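# Set the dolly caster brake with the robot arm

## Task

Push the dolly caster's brake pedal so that its red end sits down and the brake is engaged. It must stay locked on its own once the robot lets go, and the dolly should keep its original position and heading, since shifting or rotating it counts against the result.

## Robot and tools

Robot: one FANUC CRX-5iA six-axis arm carrying a Robotiq 2F-140 two-finger gripper. Joints, base to tip, always in this order: waist (J1), shoulder (J2), elbow (J3), forearm roll (J4), wrist pitch (J5), wrist roll (J6). Stated ranges in rad: waist -3.491 to 3.491, shoulder -3.140 to 3.140, elbow -1.187 to 4.328, forearm roll -3.316 to 3.316, wrist pitch -3.140 to 3.140, wrist roll -3.927 to 3.927. Real ends may differ by up to 0.010 rad.

Scene frame: origin on the table surface under the arm base, +z up, +x forward, +y to the left when facing +x. The base may be slightly tilted. Reported gripper pose is end_effector_position (metres, the point midway between closed pads) and end_effector_quat_wxyz. Its reading drifts more at long reach. Fingers point along the gripper's +z and close along its y. Closed fingertips extend about 33 mm past that point, open ones about 9 mm; closing pushes the tips roughly 24 mm further out, so keep clearance from surfaces.

The row format (used by execute_actions and move): 9 numbers, each in [-1, 1]. First six are joint offsets in the order above, scaled so 1.0 equals 1.983 rad for waist and shoulder, 2.38 rad for elbow, 2.975 rad for the three wrist joints. Then gripper position (+1 = fully open at 140 mm, about -0.8 = pads touching, -1 = close until blocked), force_limit (-1 about 14 N, 0 about 60 N, +1 about 107 N on parts up to 40 mm wide), speed (-1 about 30 mm/s, 0 about 140, +1 about 250). The gripper numbers are absolute settings, not offsets.

execute_actions(actions): a list of actions run one after another. Each action is a table of 0 to 15 rows; each row lasts one 1/30 s step, and if fewer than 15 rows are given the last one repeats to fill out the action. Joint offsets in every row are relative to the joint angles at the start of that action, not to the preceding row; for the first action they count from the most recent reported angles. An action asking a joint more than 0.010 rad beyond its range is rejected; a malformed action, or a bad first action, rejects the whole call with no motion. An empty list just returns the current state and images.

move(target, speed, blocking): target is one 9-number row; its offsets are from the Joint positions in the latest result that printed them. All joints follow synchronized paths, so the hand traces a curve. speed is the top rate in rad/s of the joint with farthest to go (0.01 to 2, default 0.5); paths are stretched to at least 0.5 s and cut off after 10 s. Paths ignore obstacles. With blocking=false the reply comes after 0.5 s while motion continues; then only wait or stop are accepted until a result shows the move ended. The reply adds a move: line with the outcome (done, off_target, moving, held, fault), limits=held or limits=none, and the joint farthest from target.

wait(seconds): 0 to 10, lets time pass holding the last command; returns early if a running move finishes. stop(): brakes a running move (needs some room; fingers continue). zoom_image(camera, region): camera is cam_high (896x504), cam_low (896x504) or cam_wrist (616x616); region is [x0, y0, x1, y1] in pixels from the top-left, at most 504 by 504. read_manual(section): only "licences"; no motion. finished_scene(scene): pass the current scene number to end it; irreversible, and the brake must already be locked and stay so.

Motion limits: joint target rates are capped at 2.62 (waist, shoulder), 3.14 (elbow), 3.93 (wrist joints) rad/s with 0.5 s to accelerate. Each joint target may lead its measured angle by at most 0.805 (waist, shoulder), 0.966 (elbow), 1.21 (wrist joints) rad, and targets are scaled back whenever they would place the hand over 70 mm from where it is. Large moves may need several actions, and an unfinished one should be re-commanded rather than waited on.

Result contents: Joint positions, Joint velocities and Joint targets (rad, rad/s, in joint order); step readings with HELD on steps that were held back; "joint sent to its limit" when a joint was stopped at its end (absence does not prove headroom); "joint command not followed" when the clearance check (mount counts as arm) altered targets; Flange force, a noisy estimate of outside force on the gripper, or "no reading"; gripper object_status (0 moving, 1 blocked while opening, 2 blocked while closing, i.e. gripping, 3 at target or pads met) and position_measured in counts (3 open, 230 pads meeting, nonlinear). To squeeze harder during status 2, raise force_limit and nudge position between -1 and -0.98.

Hazards: a joint torque reaching its load limit (152 N m for J1-J3, 38 N m for J4-J6, held weight included) or any outside force of 150 N halts the arm for 10 s and drops the rest of the call. The arm is stiff: commanding even slightly past a firm contact, or arriving fast, can trigger this, so approach the pedal slowly and press only a little past contact. Long holding heats motors; a MOTOR HOT warning precedes an over-temperature stop. The simulation keeps running while you think. Brief disturbances may push objects. Avoid shoving or turning the dolly, hard impacts, dropping anything, and knocking anything off the table.

Each tool is called in YAML: its name, and indented under it one key for each argument.

## Session

execute_actions:
  actions: []

Scene clock: 0.00 s.
end_effector_position=(+0.3948, +0.0168, +0.3611) position_measured=3 object_status=3 end_effector_quat_wxyz=(-0.047, -0.321, +0.851, -0.412)
Joint names: [waist, shoulder, elbow, forearm roll, wrist pitch, wrist roll]
Joint positions: [ 1.202  0.362 -0.568  0.657 -1.686 -2.288]
Joint velocities: [ 0. -0.  0.  0. -0.  0.]
Flange force (N, the push that the arm receives, along the gripper's own x y z axes): no reading
Joint targets: [1.202 0.362 -0.568 0.657 -1.686 -2.288]

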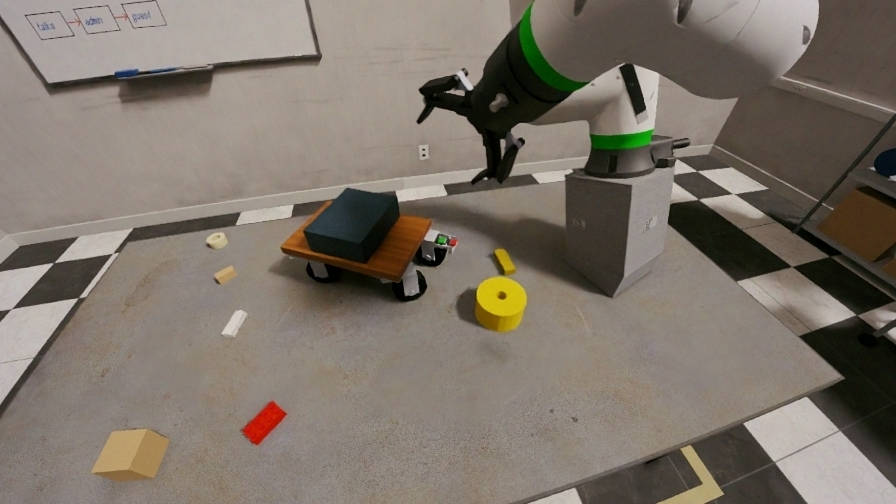

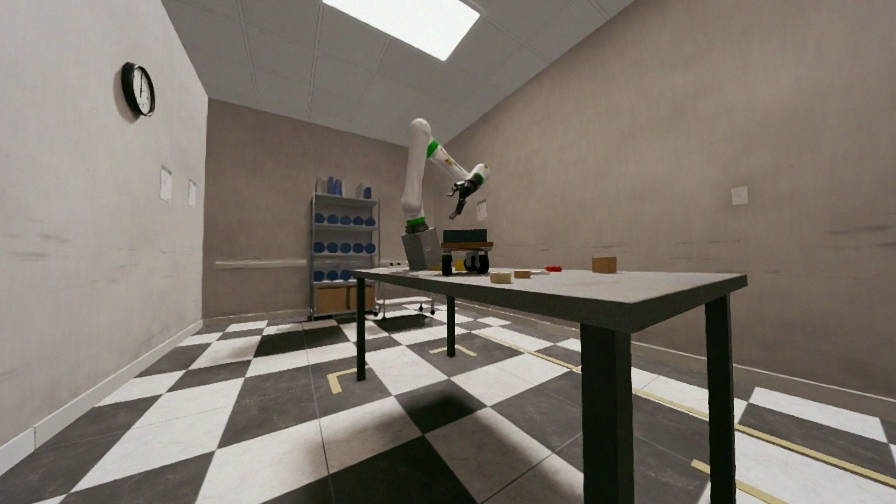

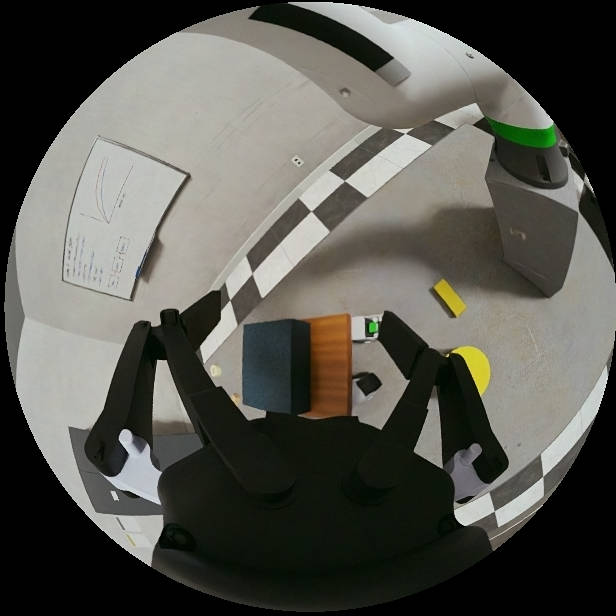

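zoom_image:
  camera: "cam_high"
  region: [370, 200, 530, 310]

zoom_image:
  camera: "cam_low"
  region: [380, 110, 560, 290]

Region (370, 200, 530, 310) of cam_high's 896x504 image, scaled by 3.150, with more detail than that image has; it fills the top 346 rows of this view, and the rest is white.

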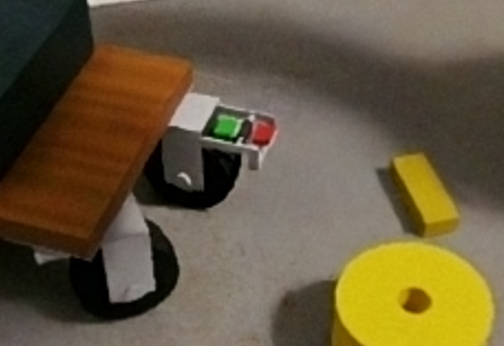

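Region (380, 110, 560, 290) of cam_low's 896x504 image, scaled by 2.800, with more detail than that image has.

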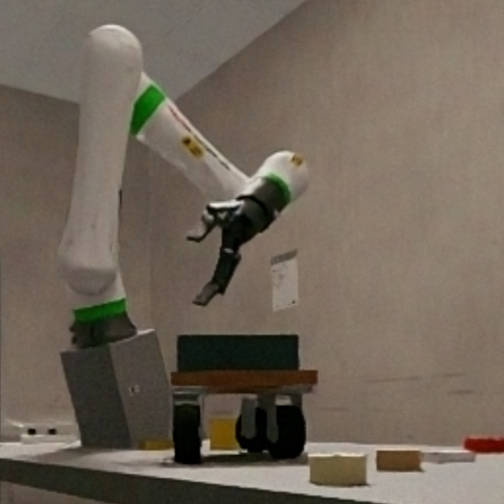

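move:
  target: [-0.2933,-0.1919,-0.022,-0.0908,0.206,-0.0175,-0.8,0,0.5]
  speed: 0.7

Scene clock: 48.77 s.
end_effector_position=(+0.4265, -0.0354, +0.2565) position_measured=229 object_status=3 end_effector_quat_wxyz=(+0.005, +0.015, +1.000, -0.008)
Joint names: [waist, shoulder, elbow, forearm roll, wrist pitch, wrist roll]
Joint positions: [ 0.62  -0.019 -0.62   0.387 -1.073 -2.34 ]
Joint velocities: [-0.001 -0.001 -0.001  0.002  0.001  0.   ]
Flange force (N, the push that the arm receives, along the gripper's own x y z axes): [2.9 -1.4 3.6]
Joint targets: [0.620 -0.019 -0.620 0.387 -1.073 -2.340]
move: done; limits=none; farthest joint: the waist, 0.000 radians from its target (0.582 radians at the start)

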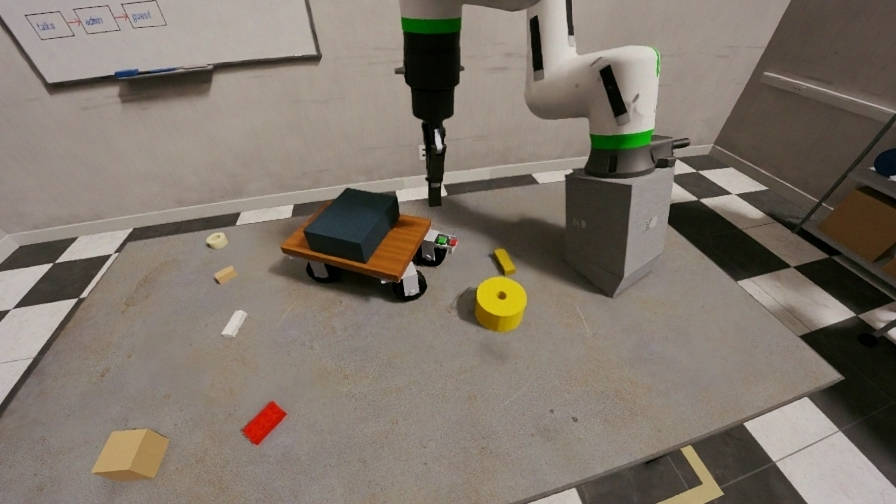

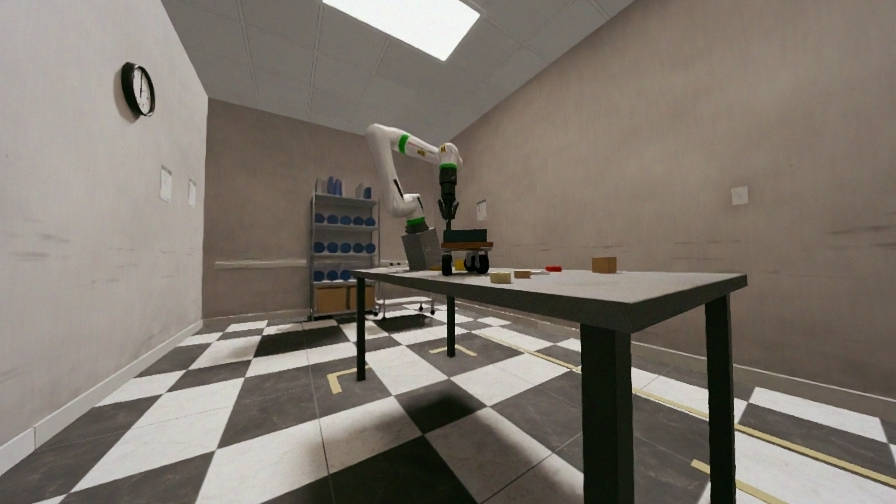

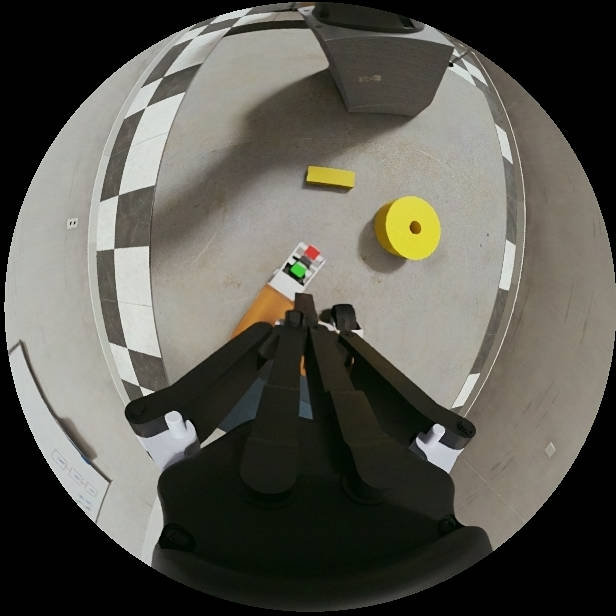

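zoom_image:
  camera: "cam_wrist"
  region: [255, 225, 355, 325]

Region (255, 225, 355, 325) of cam_wrist's 616x616 image, scaled by 5.040, with more detail than that image has.

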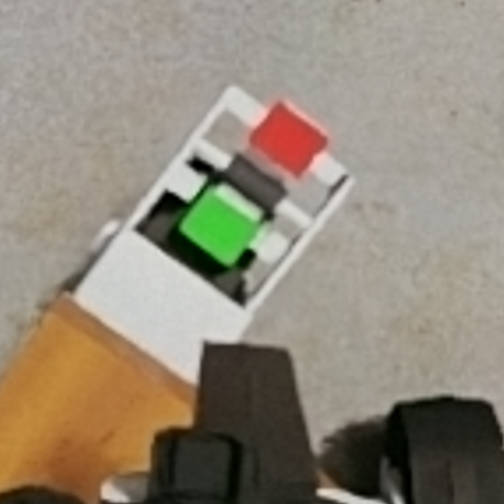

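move:
  target: [-0.0128,0.0305,-0.0909,0.0218,0.0882,-0.172,-0.8,0,0.5]
  speed: 0.6

zoom_image:
  camera: "cam_high"
  region: [380, 160, 520, 300]

Scene clock: 68.33 s.
end_effector_position=(+0.3788, -0.0277, +0.1648) position_measured=229 object_status=3 end_effector_quat_wxyz=(-0.001, +0.217, +0.976, -0.001)
Joint names: [waist, shoulder, elbow, forearm roll, wrist pitch, wrist roll]
Joint positions: [ 0.595  0.042 -0.837  0.452 -0.81  -2.852]
Joint velocities: [ 0.001  0.     0.    -0.     0.    -0.   ]
Flange force (N, the push that the arm receives, along the gripper's own x y z axes): [4.8 -0.1 2.1]
Joint targets: [0.595 0.042 -0.837 0.452 -0.810 -2.852]
move: done; limits=none; farthest joint: the waist, 0.000 radians from its target (0.026 radians at the start)

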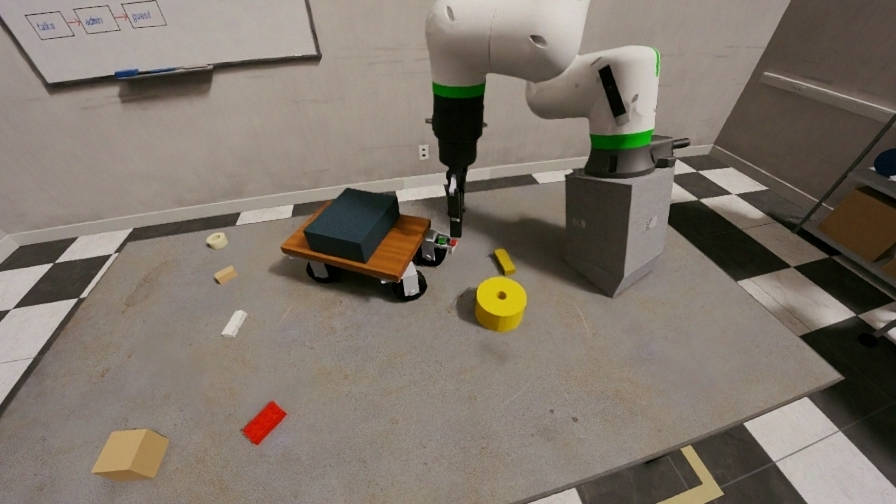

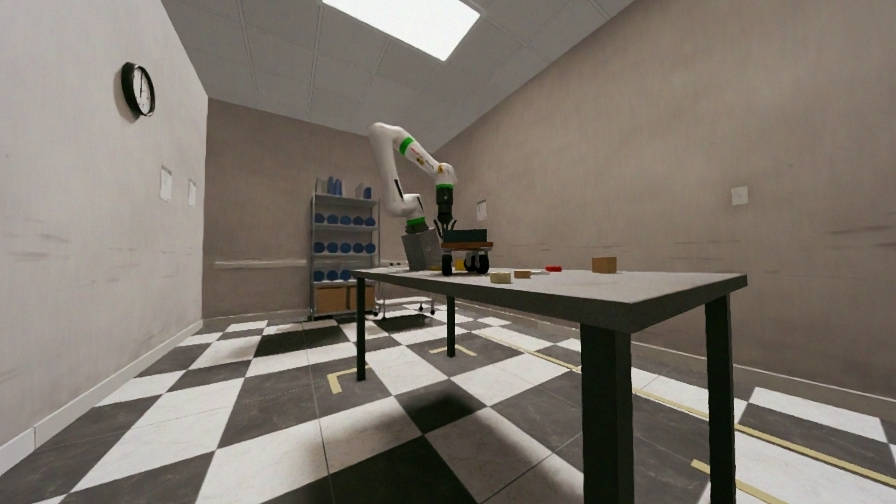

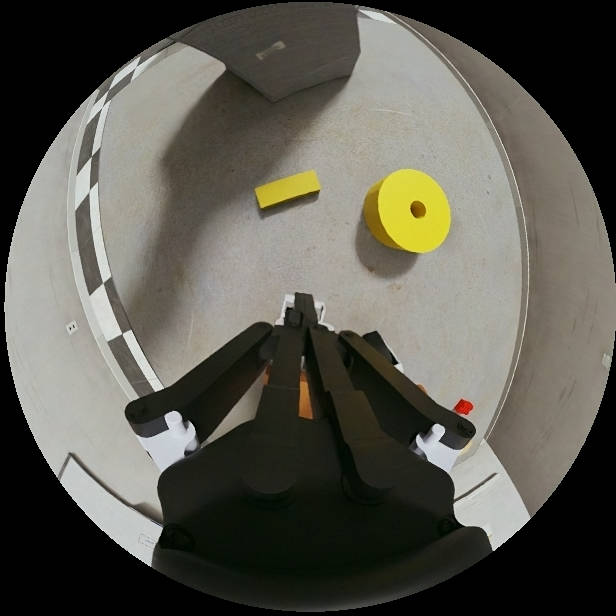

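Region (380, 160, 520, 300) of cam_high's 896x504 image, scaled by 3.600, with more detail than that image has.

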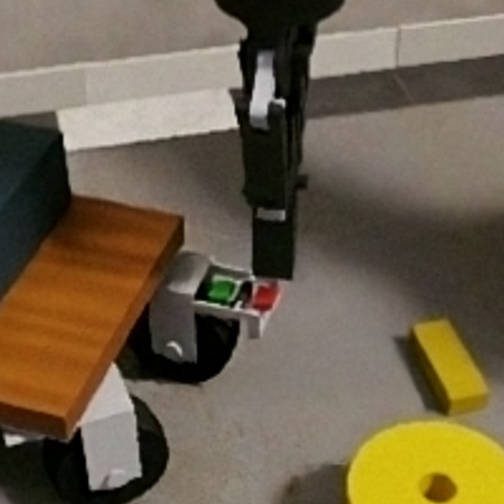

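move:
  target: [-0.0094,0.0163,-0.0069,0.0081,0.0165,-0.0048,-0.8,0,0.5]
  speed: 0.06

zoom_image:
  camera: "cam_high"
  region: [400, 190, 490, 280]

zoom_image:
  camera: "cam_wrist"
  region: [255, 260, 355, 360]

Scene clock: 79.83 s.
end_effector_position=(+0.3780, -0.0276, +0.1497) position_measured=229 object_status=3 end_effector_quat_wxyz=(-0.001, +0.217, +0.976, -0.001)
Joint names: [waist, shoulder, elbow, forearm roll, wrist pitch, wrist roll]
Joint positions: [ 0.576  0.074 -0.853  0.476 -0.761 -2.866]
Joint velocities: [-0.001  0.001 -0.    -0.001  0.    -0.001]
Flange force (N, the push that the arm receives, along the gripper's own x y z axes): [5.1 0.7 2.2]
Joint targets: [0.576 0.074 -0.853 0.476 -0.761 -2.866]
move: done; limits=none; farthest joint: the waist, 0.000 radians from its target (0.019 radians at the start)

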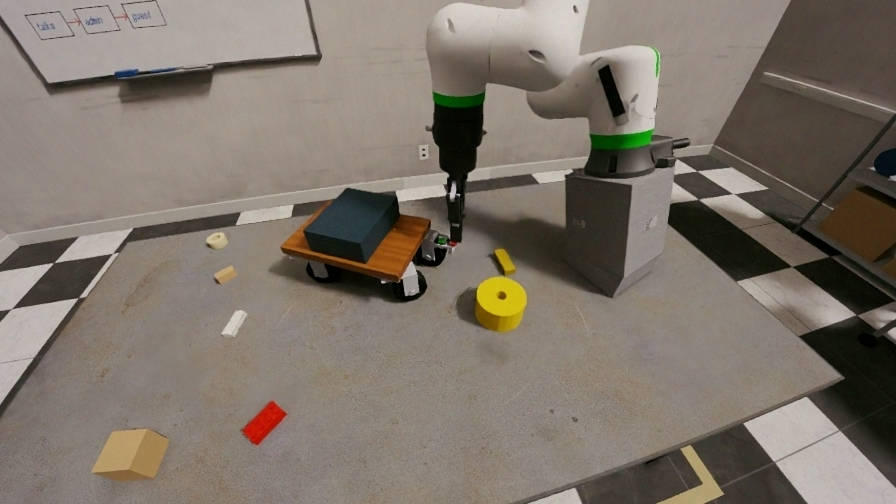

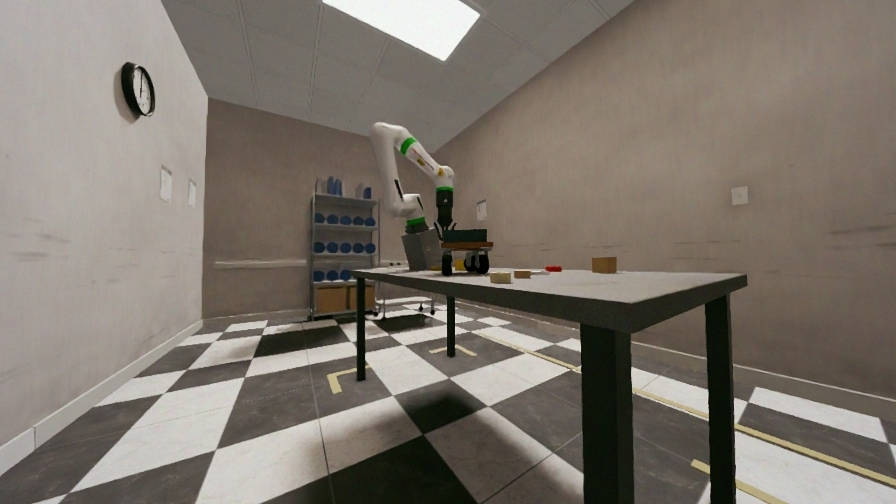

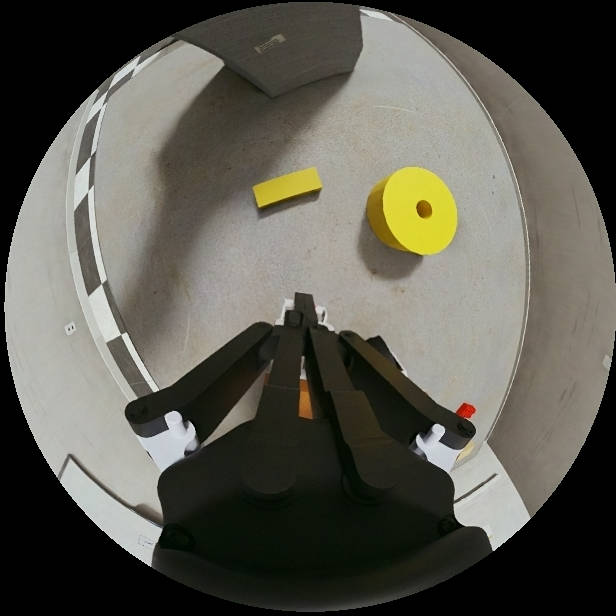

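Region (400, 190, 490, 280) of cam_high's 896x504 image, scaled by 5.600, with more detail than that image has.

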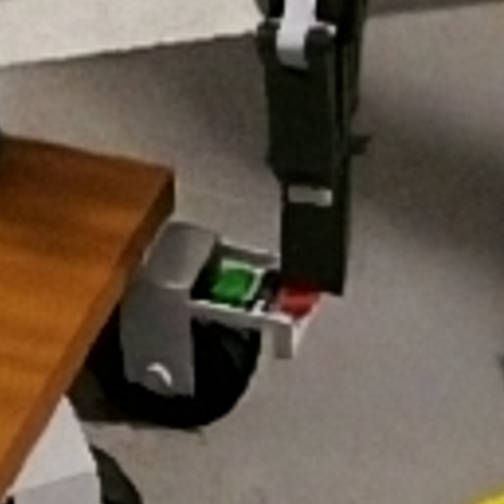

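Region (255, 260, 355, 360) of cam_wrist's 616x616 image, scaled by 5.040, with more detail than that image has.

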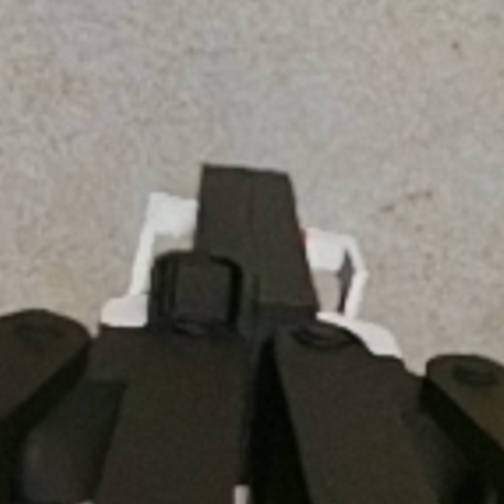

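move:
  target: [-0.005,0.0109,-0.0046,0.0054,0.011,-0.02,-0.8,0,0.5]
  speed: 0.05

zoom_image:
  camera: "cam_high"
  region: [400, 190, 490, 280]

Scene clock: 85.43 s.
end_effector_position=(+0.3771, -0.0264, +0.1400) position_measured=229 object_status=3 end_effector_quat_wxyz=(-0.002, +0.240, +0.971, +0.000)
Joint names: [waist, shoulder, elbow, forearm roll, wrist pitch, wrist roll]
Joint positions: [ 0.567  0.096 -0.864  0.492 -0.729 -2.926]
Joint velocities: [ 0.001 -0.     0.001 -0.     0.    -0.001]
Flange force (N, the push that the arm receives, along the gripper's own x y z axes): [0.1 -5.5 -35.7]
Joint targets: [0.567 0.096 -0.864 0.492 -0.729 -2.926]
move: done; limits=none; farthest joint: the waist, 0.000 radians from its target (0.010 radians at the start)

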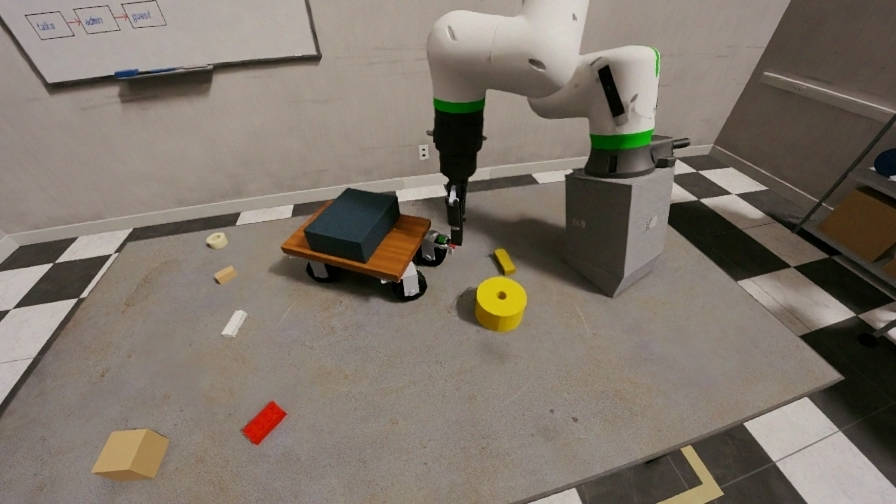

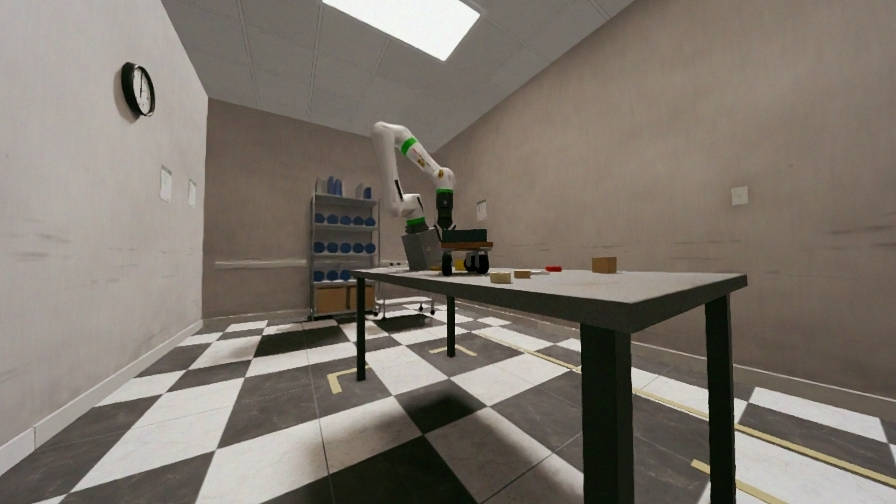

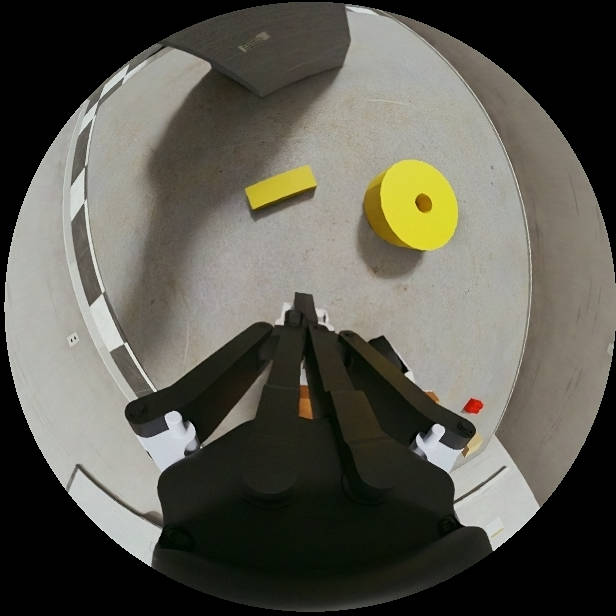

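Region (400, 190, 490, 280) of cam_high's 896x504 image, scaled by 5.600, with more detail than that image has.

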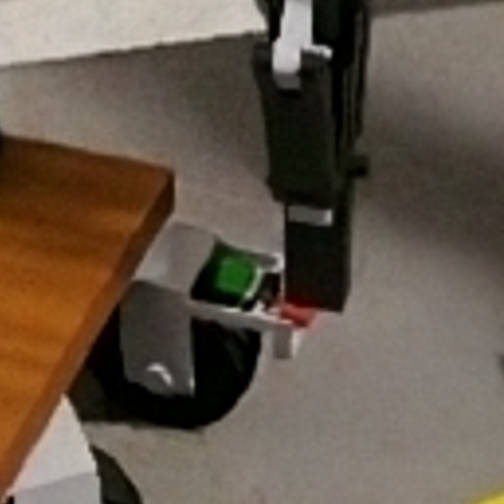

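move:
  target: [-0.0019,0.0036,-0.0014,0.0016,0.0033,-0.001,-0.8,0,0.5]
  speed: 0.02

zoom_image:
  camera: "cam_high"
  region: [400, 190, 490, 280]

Scene clock: 89.37 s.
end_effector_position=(+0.3765, -0.0263, +0.1368) position_measured=229 object_status=3 end_effector_quat_wxyz=(-0.003, +0.239, +0.971, +0.000)
Joint names: [waist, shoulder, elbow, forearm roll, wrist pitch, wrist roll]
Joint positions: [ 0.563  0.103 -0.867  0.497 -0.719 -2.929]
Joint velocities: [ 0.     0.002 -0.001 -0.001  0.001 -0.001]
Flange force (N, the push that the arm receives, along the gripper's own x y z axes): [24.2 -8.2 -134.4]
Joint targets: [0.563 0.103 -0.867 0.497 -0.719 -2.929]
move: done; limits=none; farthest joint: the waist, 0.000 radians from its target (0.003 radians at the start)

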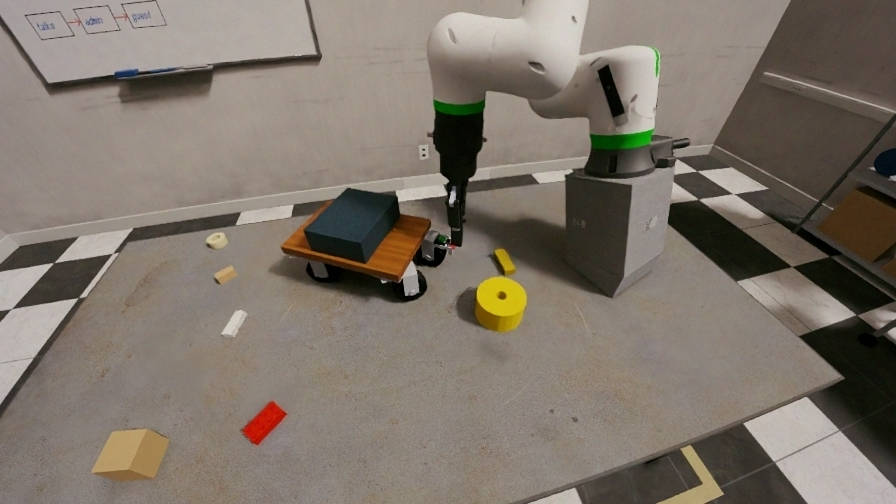

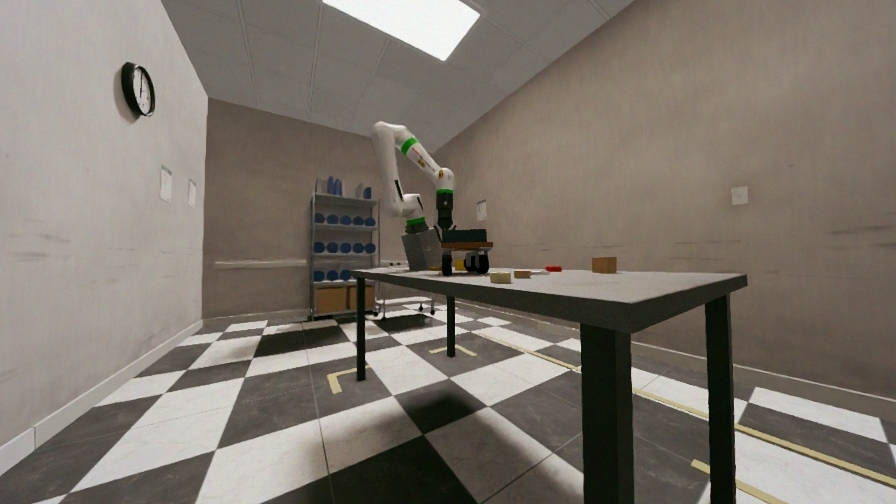

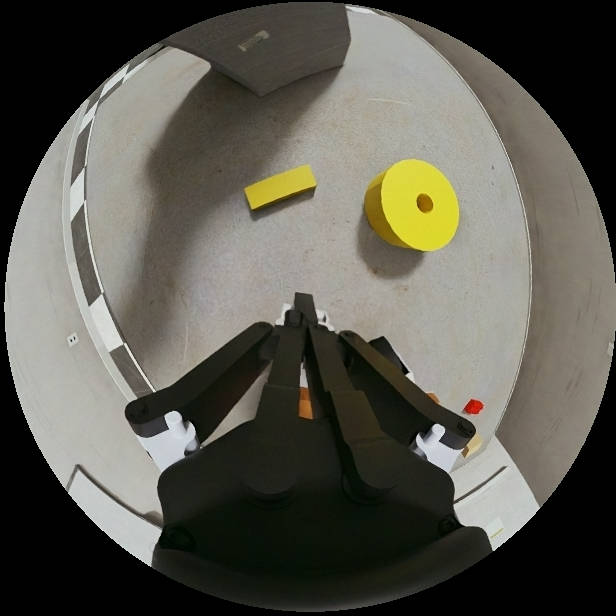

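Region (400, 190, 490, 280) of cam_high's 896x504 image, scaled by 5.600, with more detail than that image has.

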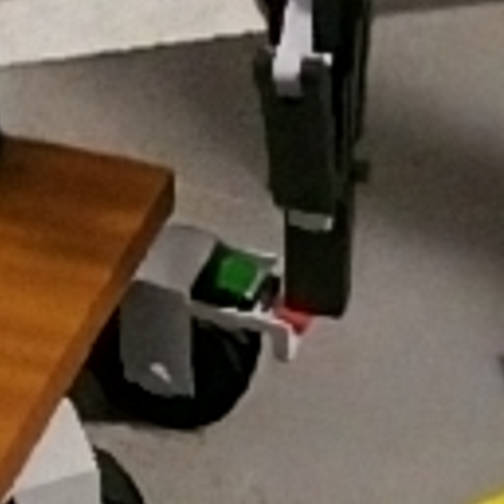

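Bottomed out; lift.

move:
  target: [0.025,-0.044,0.0184,-0.0216,-0.044,0.0128,-0.8,0,0.5]
  speed: 0.2

zoom_image:
  camera: "cam_high"
  region: [400, 190, 490, 280]

Scene clock: 93.40 s.
end_effector_position=(+0.3789, -0.0265, +0.1774) position_measured=229 object_status=3 end_effector_quat_wxyz=(-0.001, +0.240, +0.971, -0.001)
Joint names: [waist, shoulder, elbow, forearm roll, wrist pitch, wrist roll]
Joint positions: [ 0.612  0.015 -0.824  0.433 -0.85  -2.891]
Joint velocities: [-0.    -0.     0.001 -0.     0.    -0.001]
Flange force (N, the push that the arm receives, along the gripper's own x y z axes): [4.0 -1.8 1.6]
Joint targets: [0.612 0.015 -0.824 0.433 -0.850 -2.891]
move: done; limits=none; farthest joint: the waist, 0.000 radians from its target (0.050 radians at the start)

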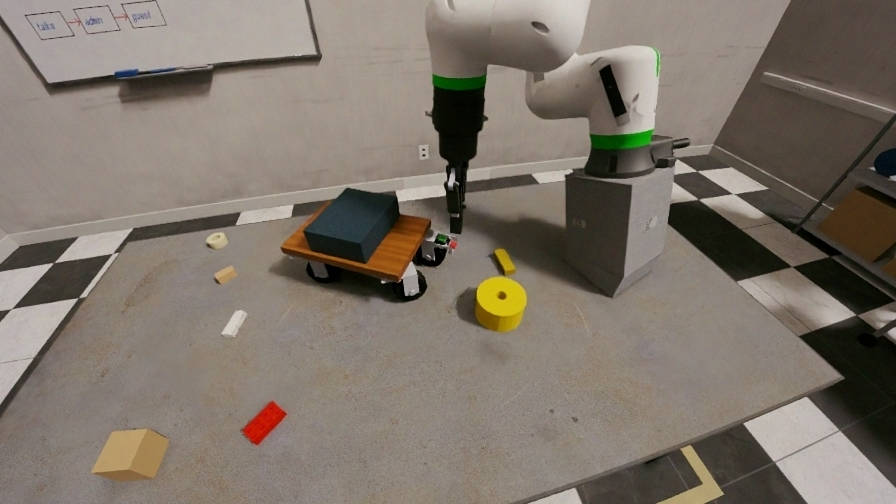

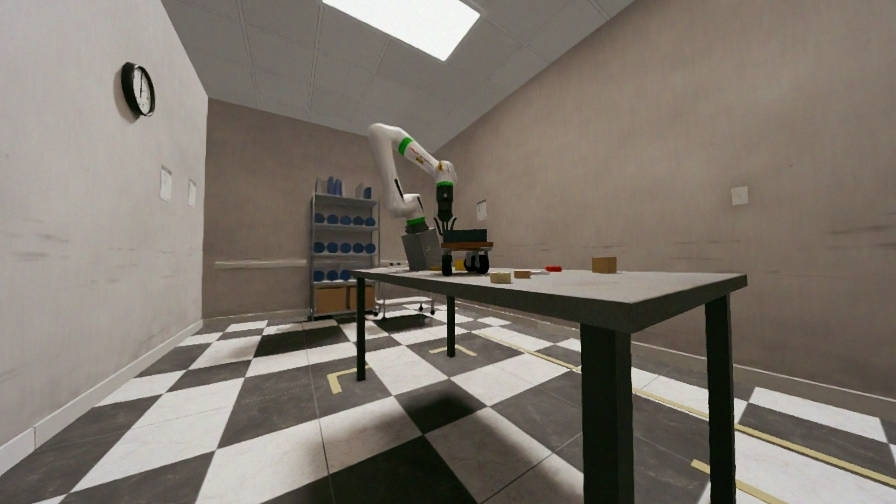

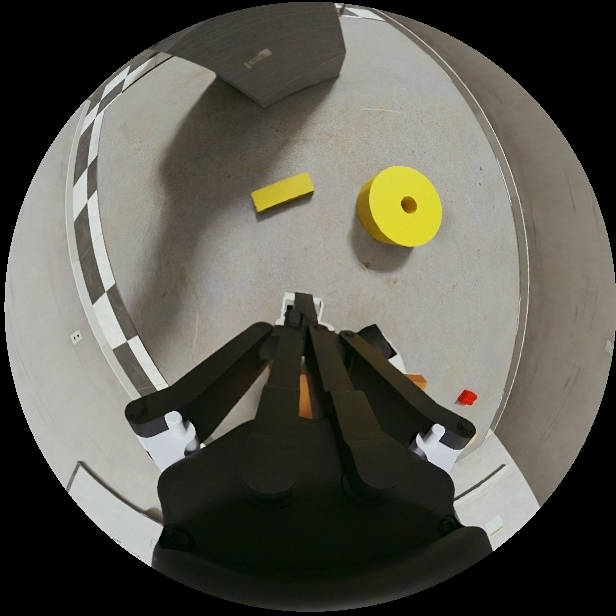

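Region (400, 190, 490, 280) of cam_high's 896x504 image, scaled by 5.600, with more detail than that image has.

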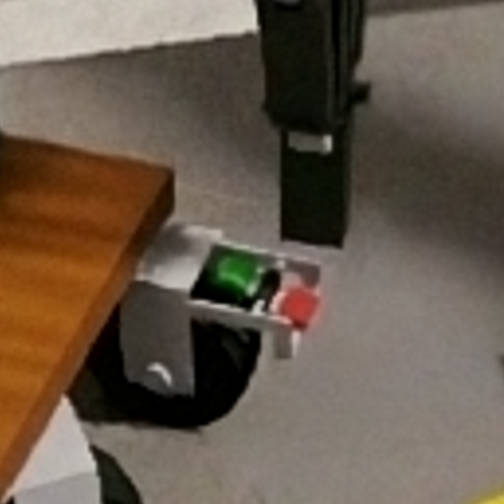

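Stays down.

finished_scene:
  scene: 1

The scene is finished: the task was done.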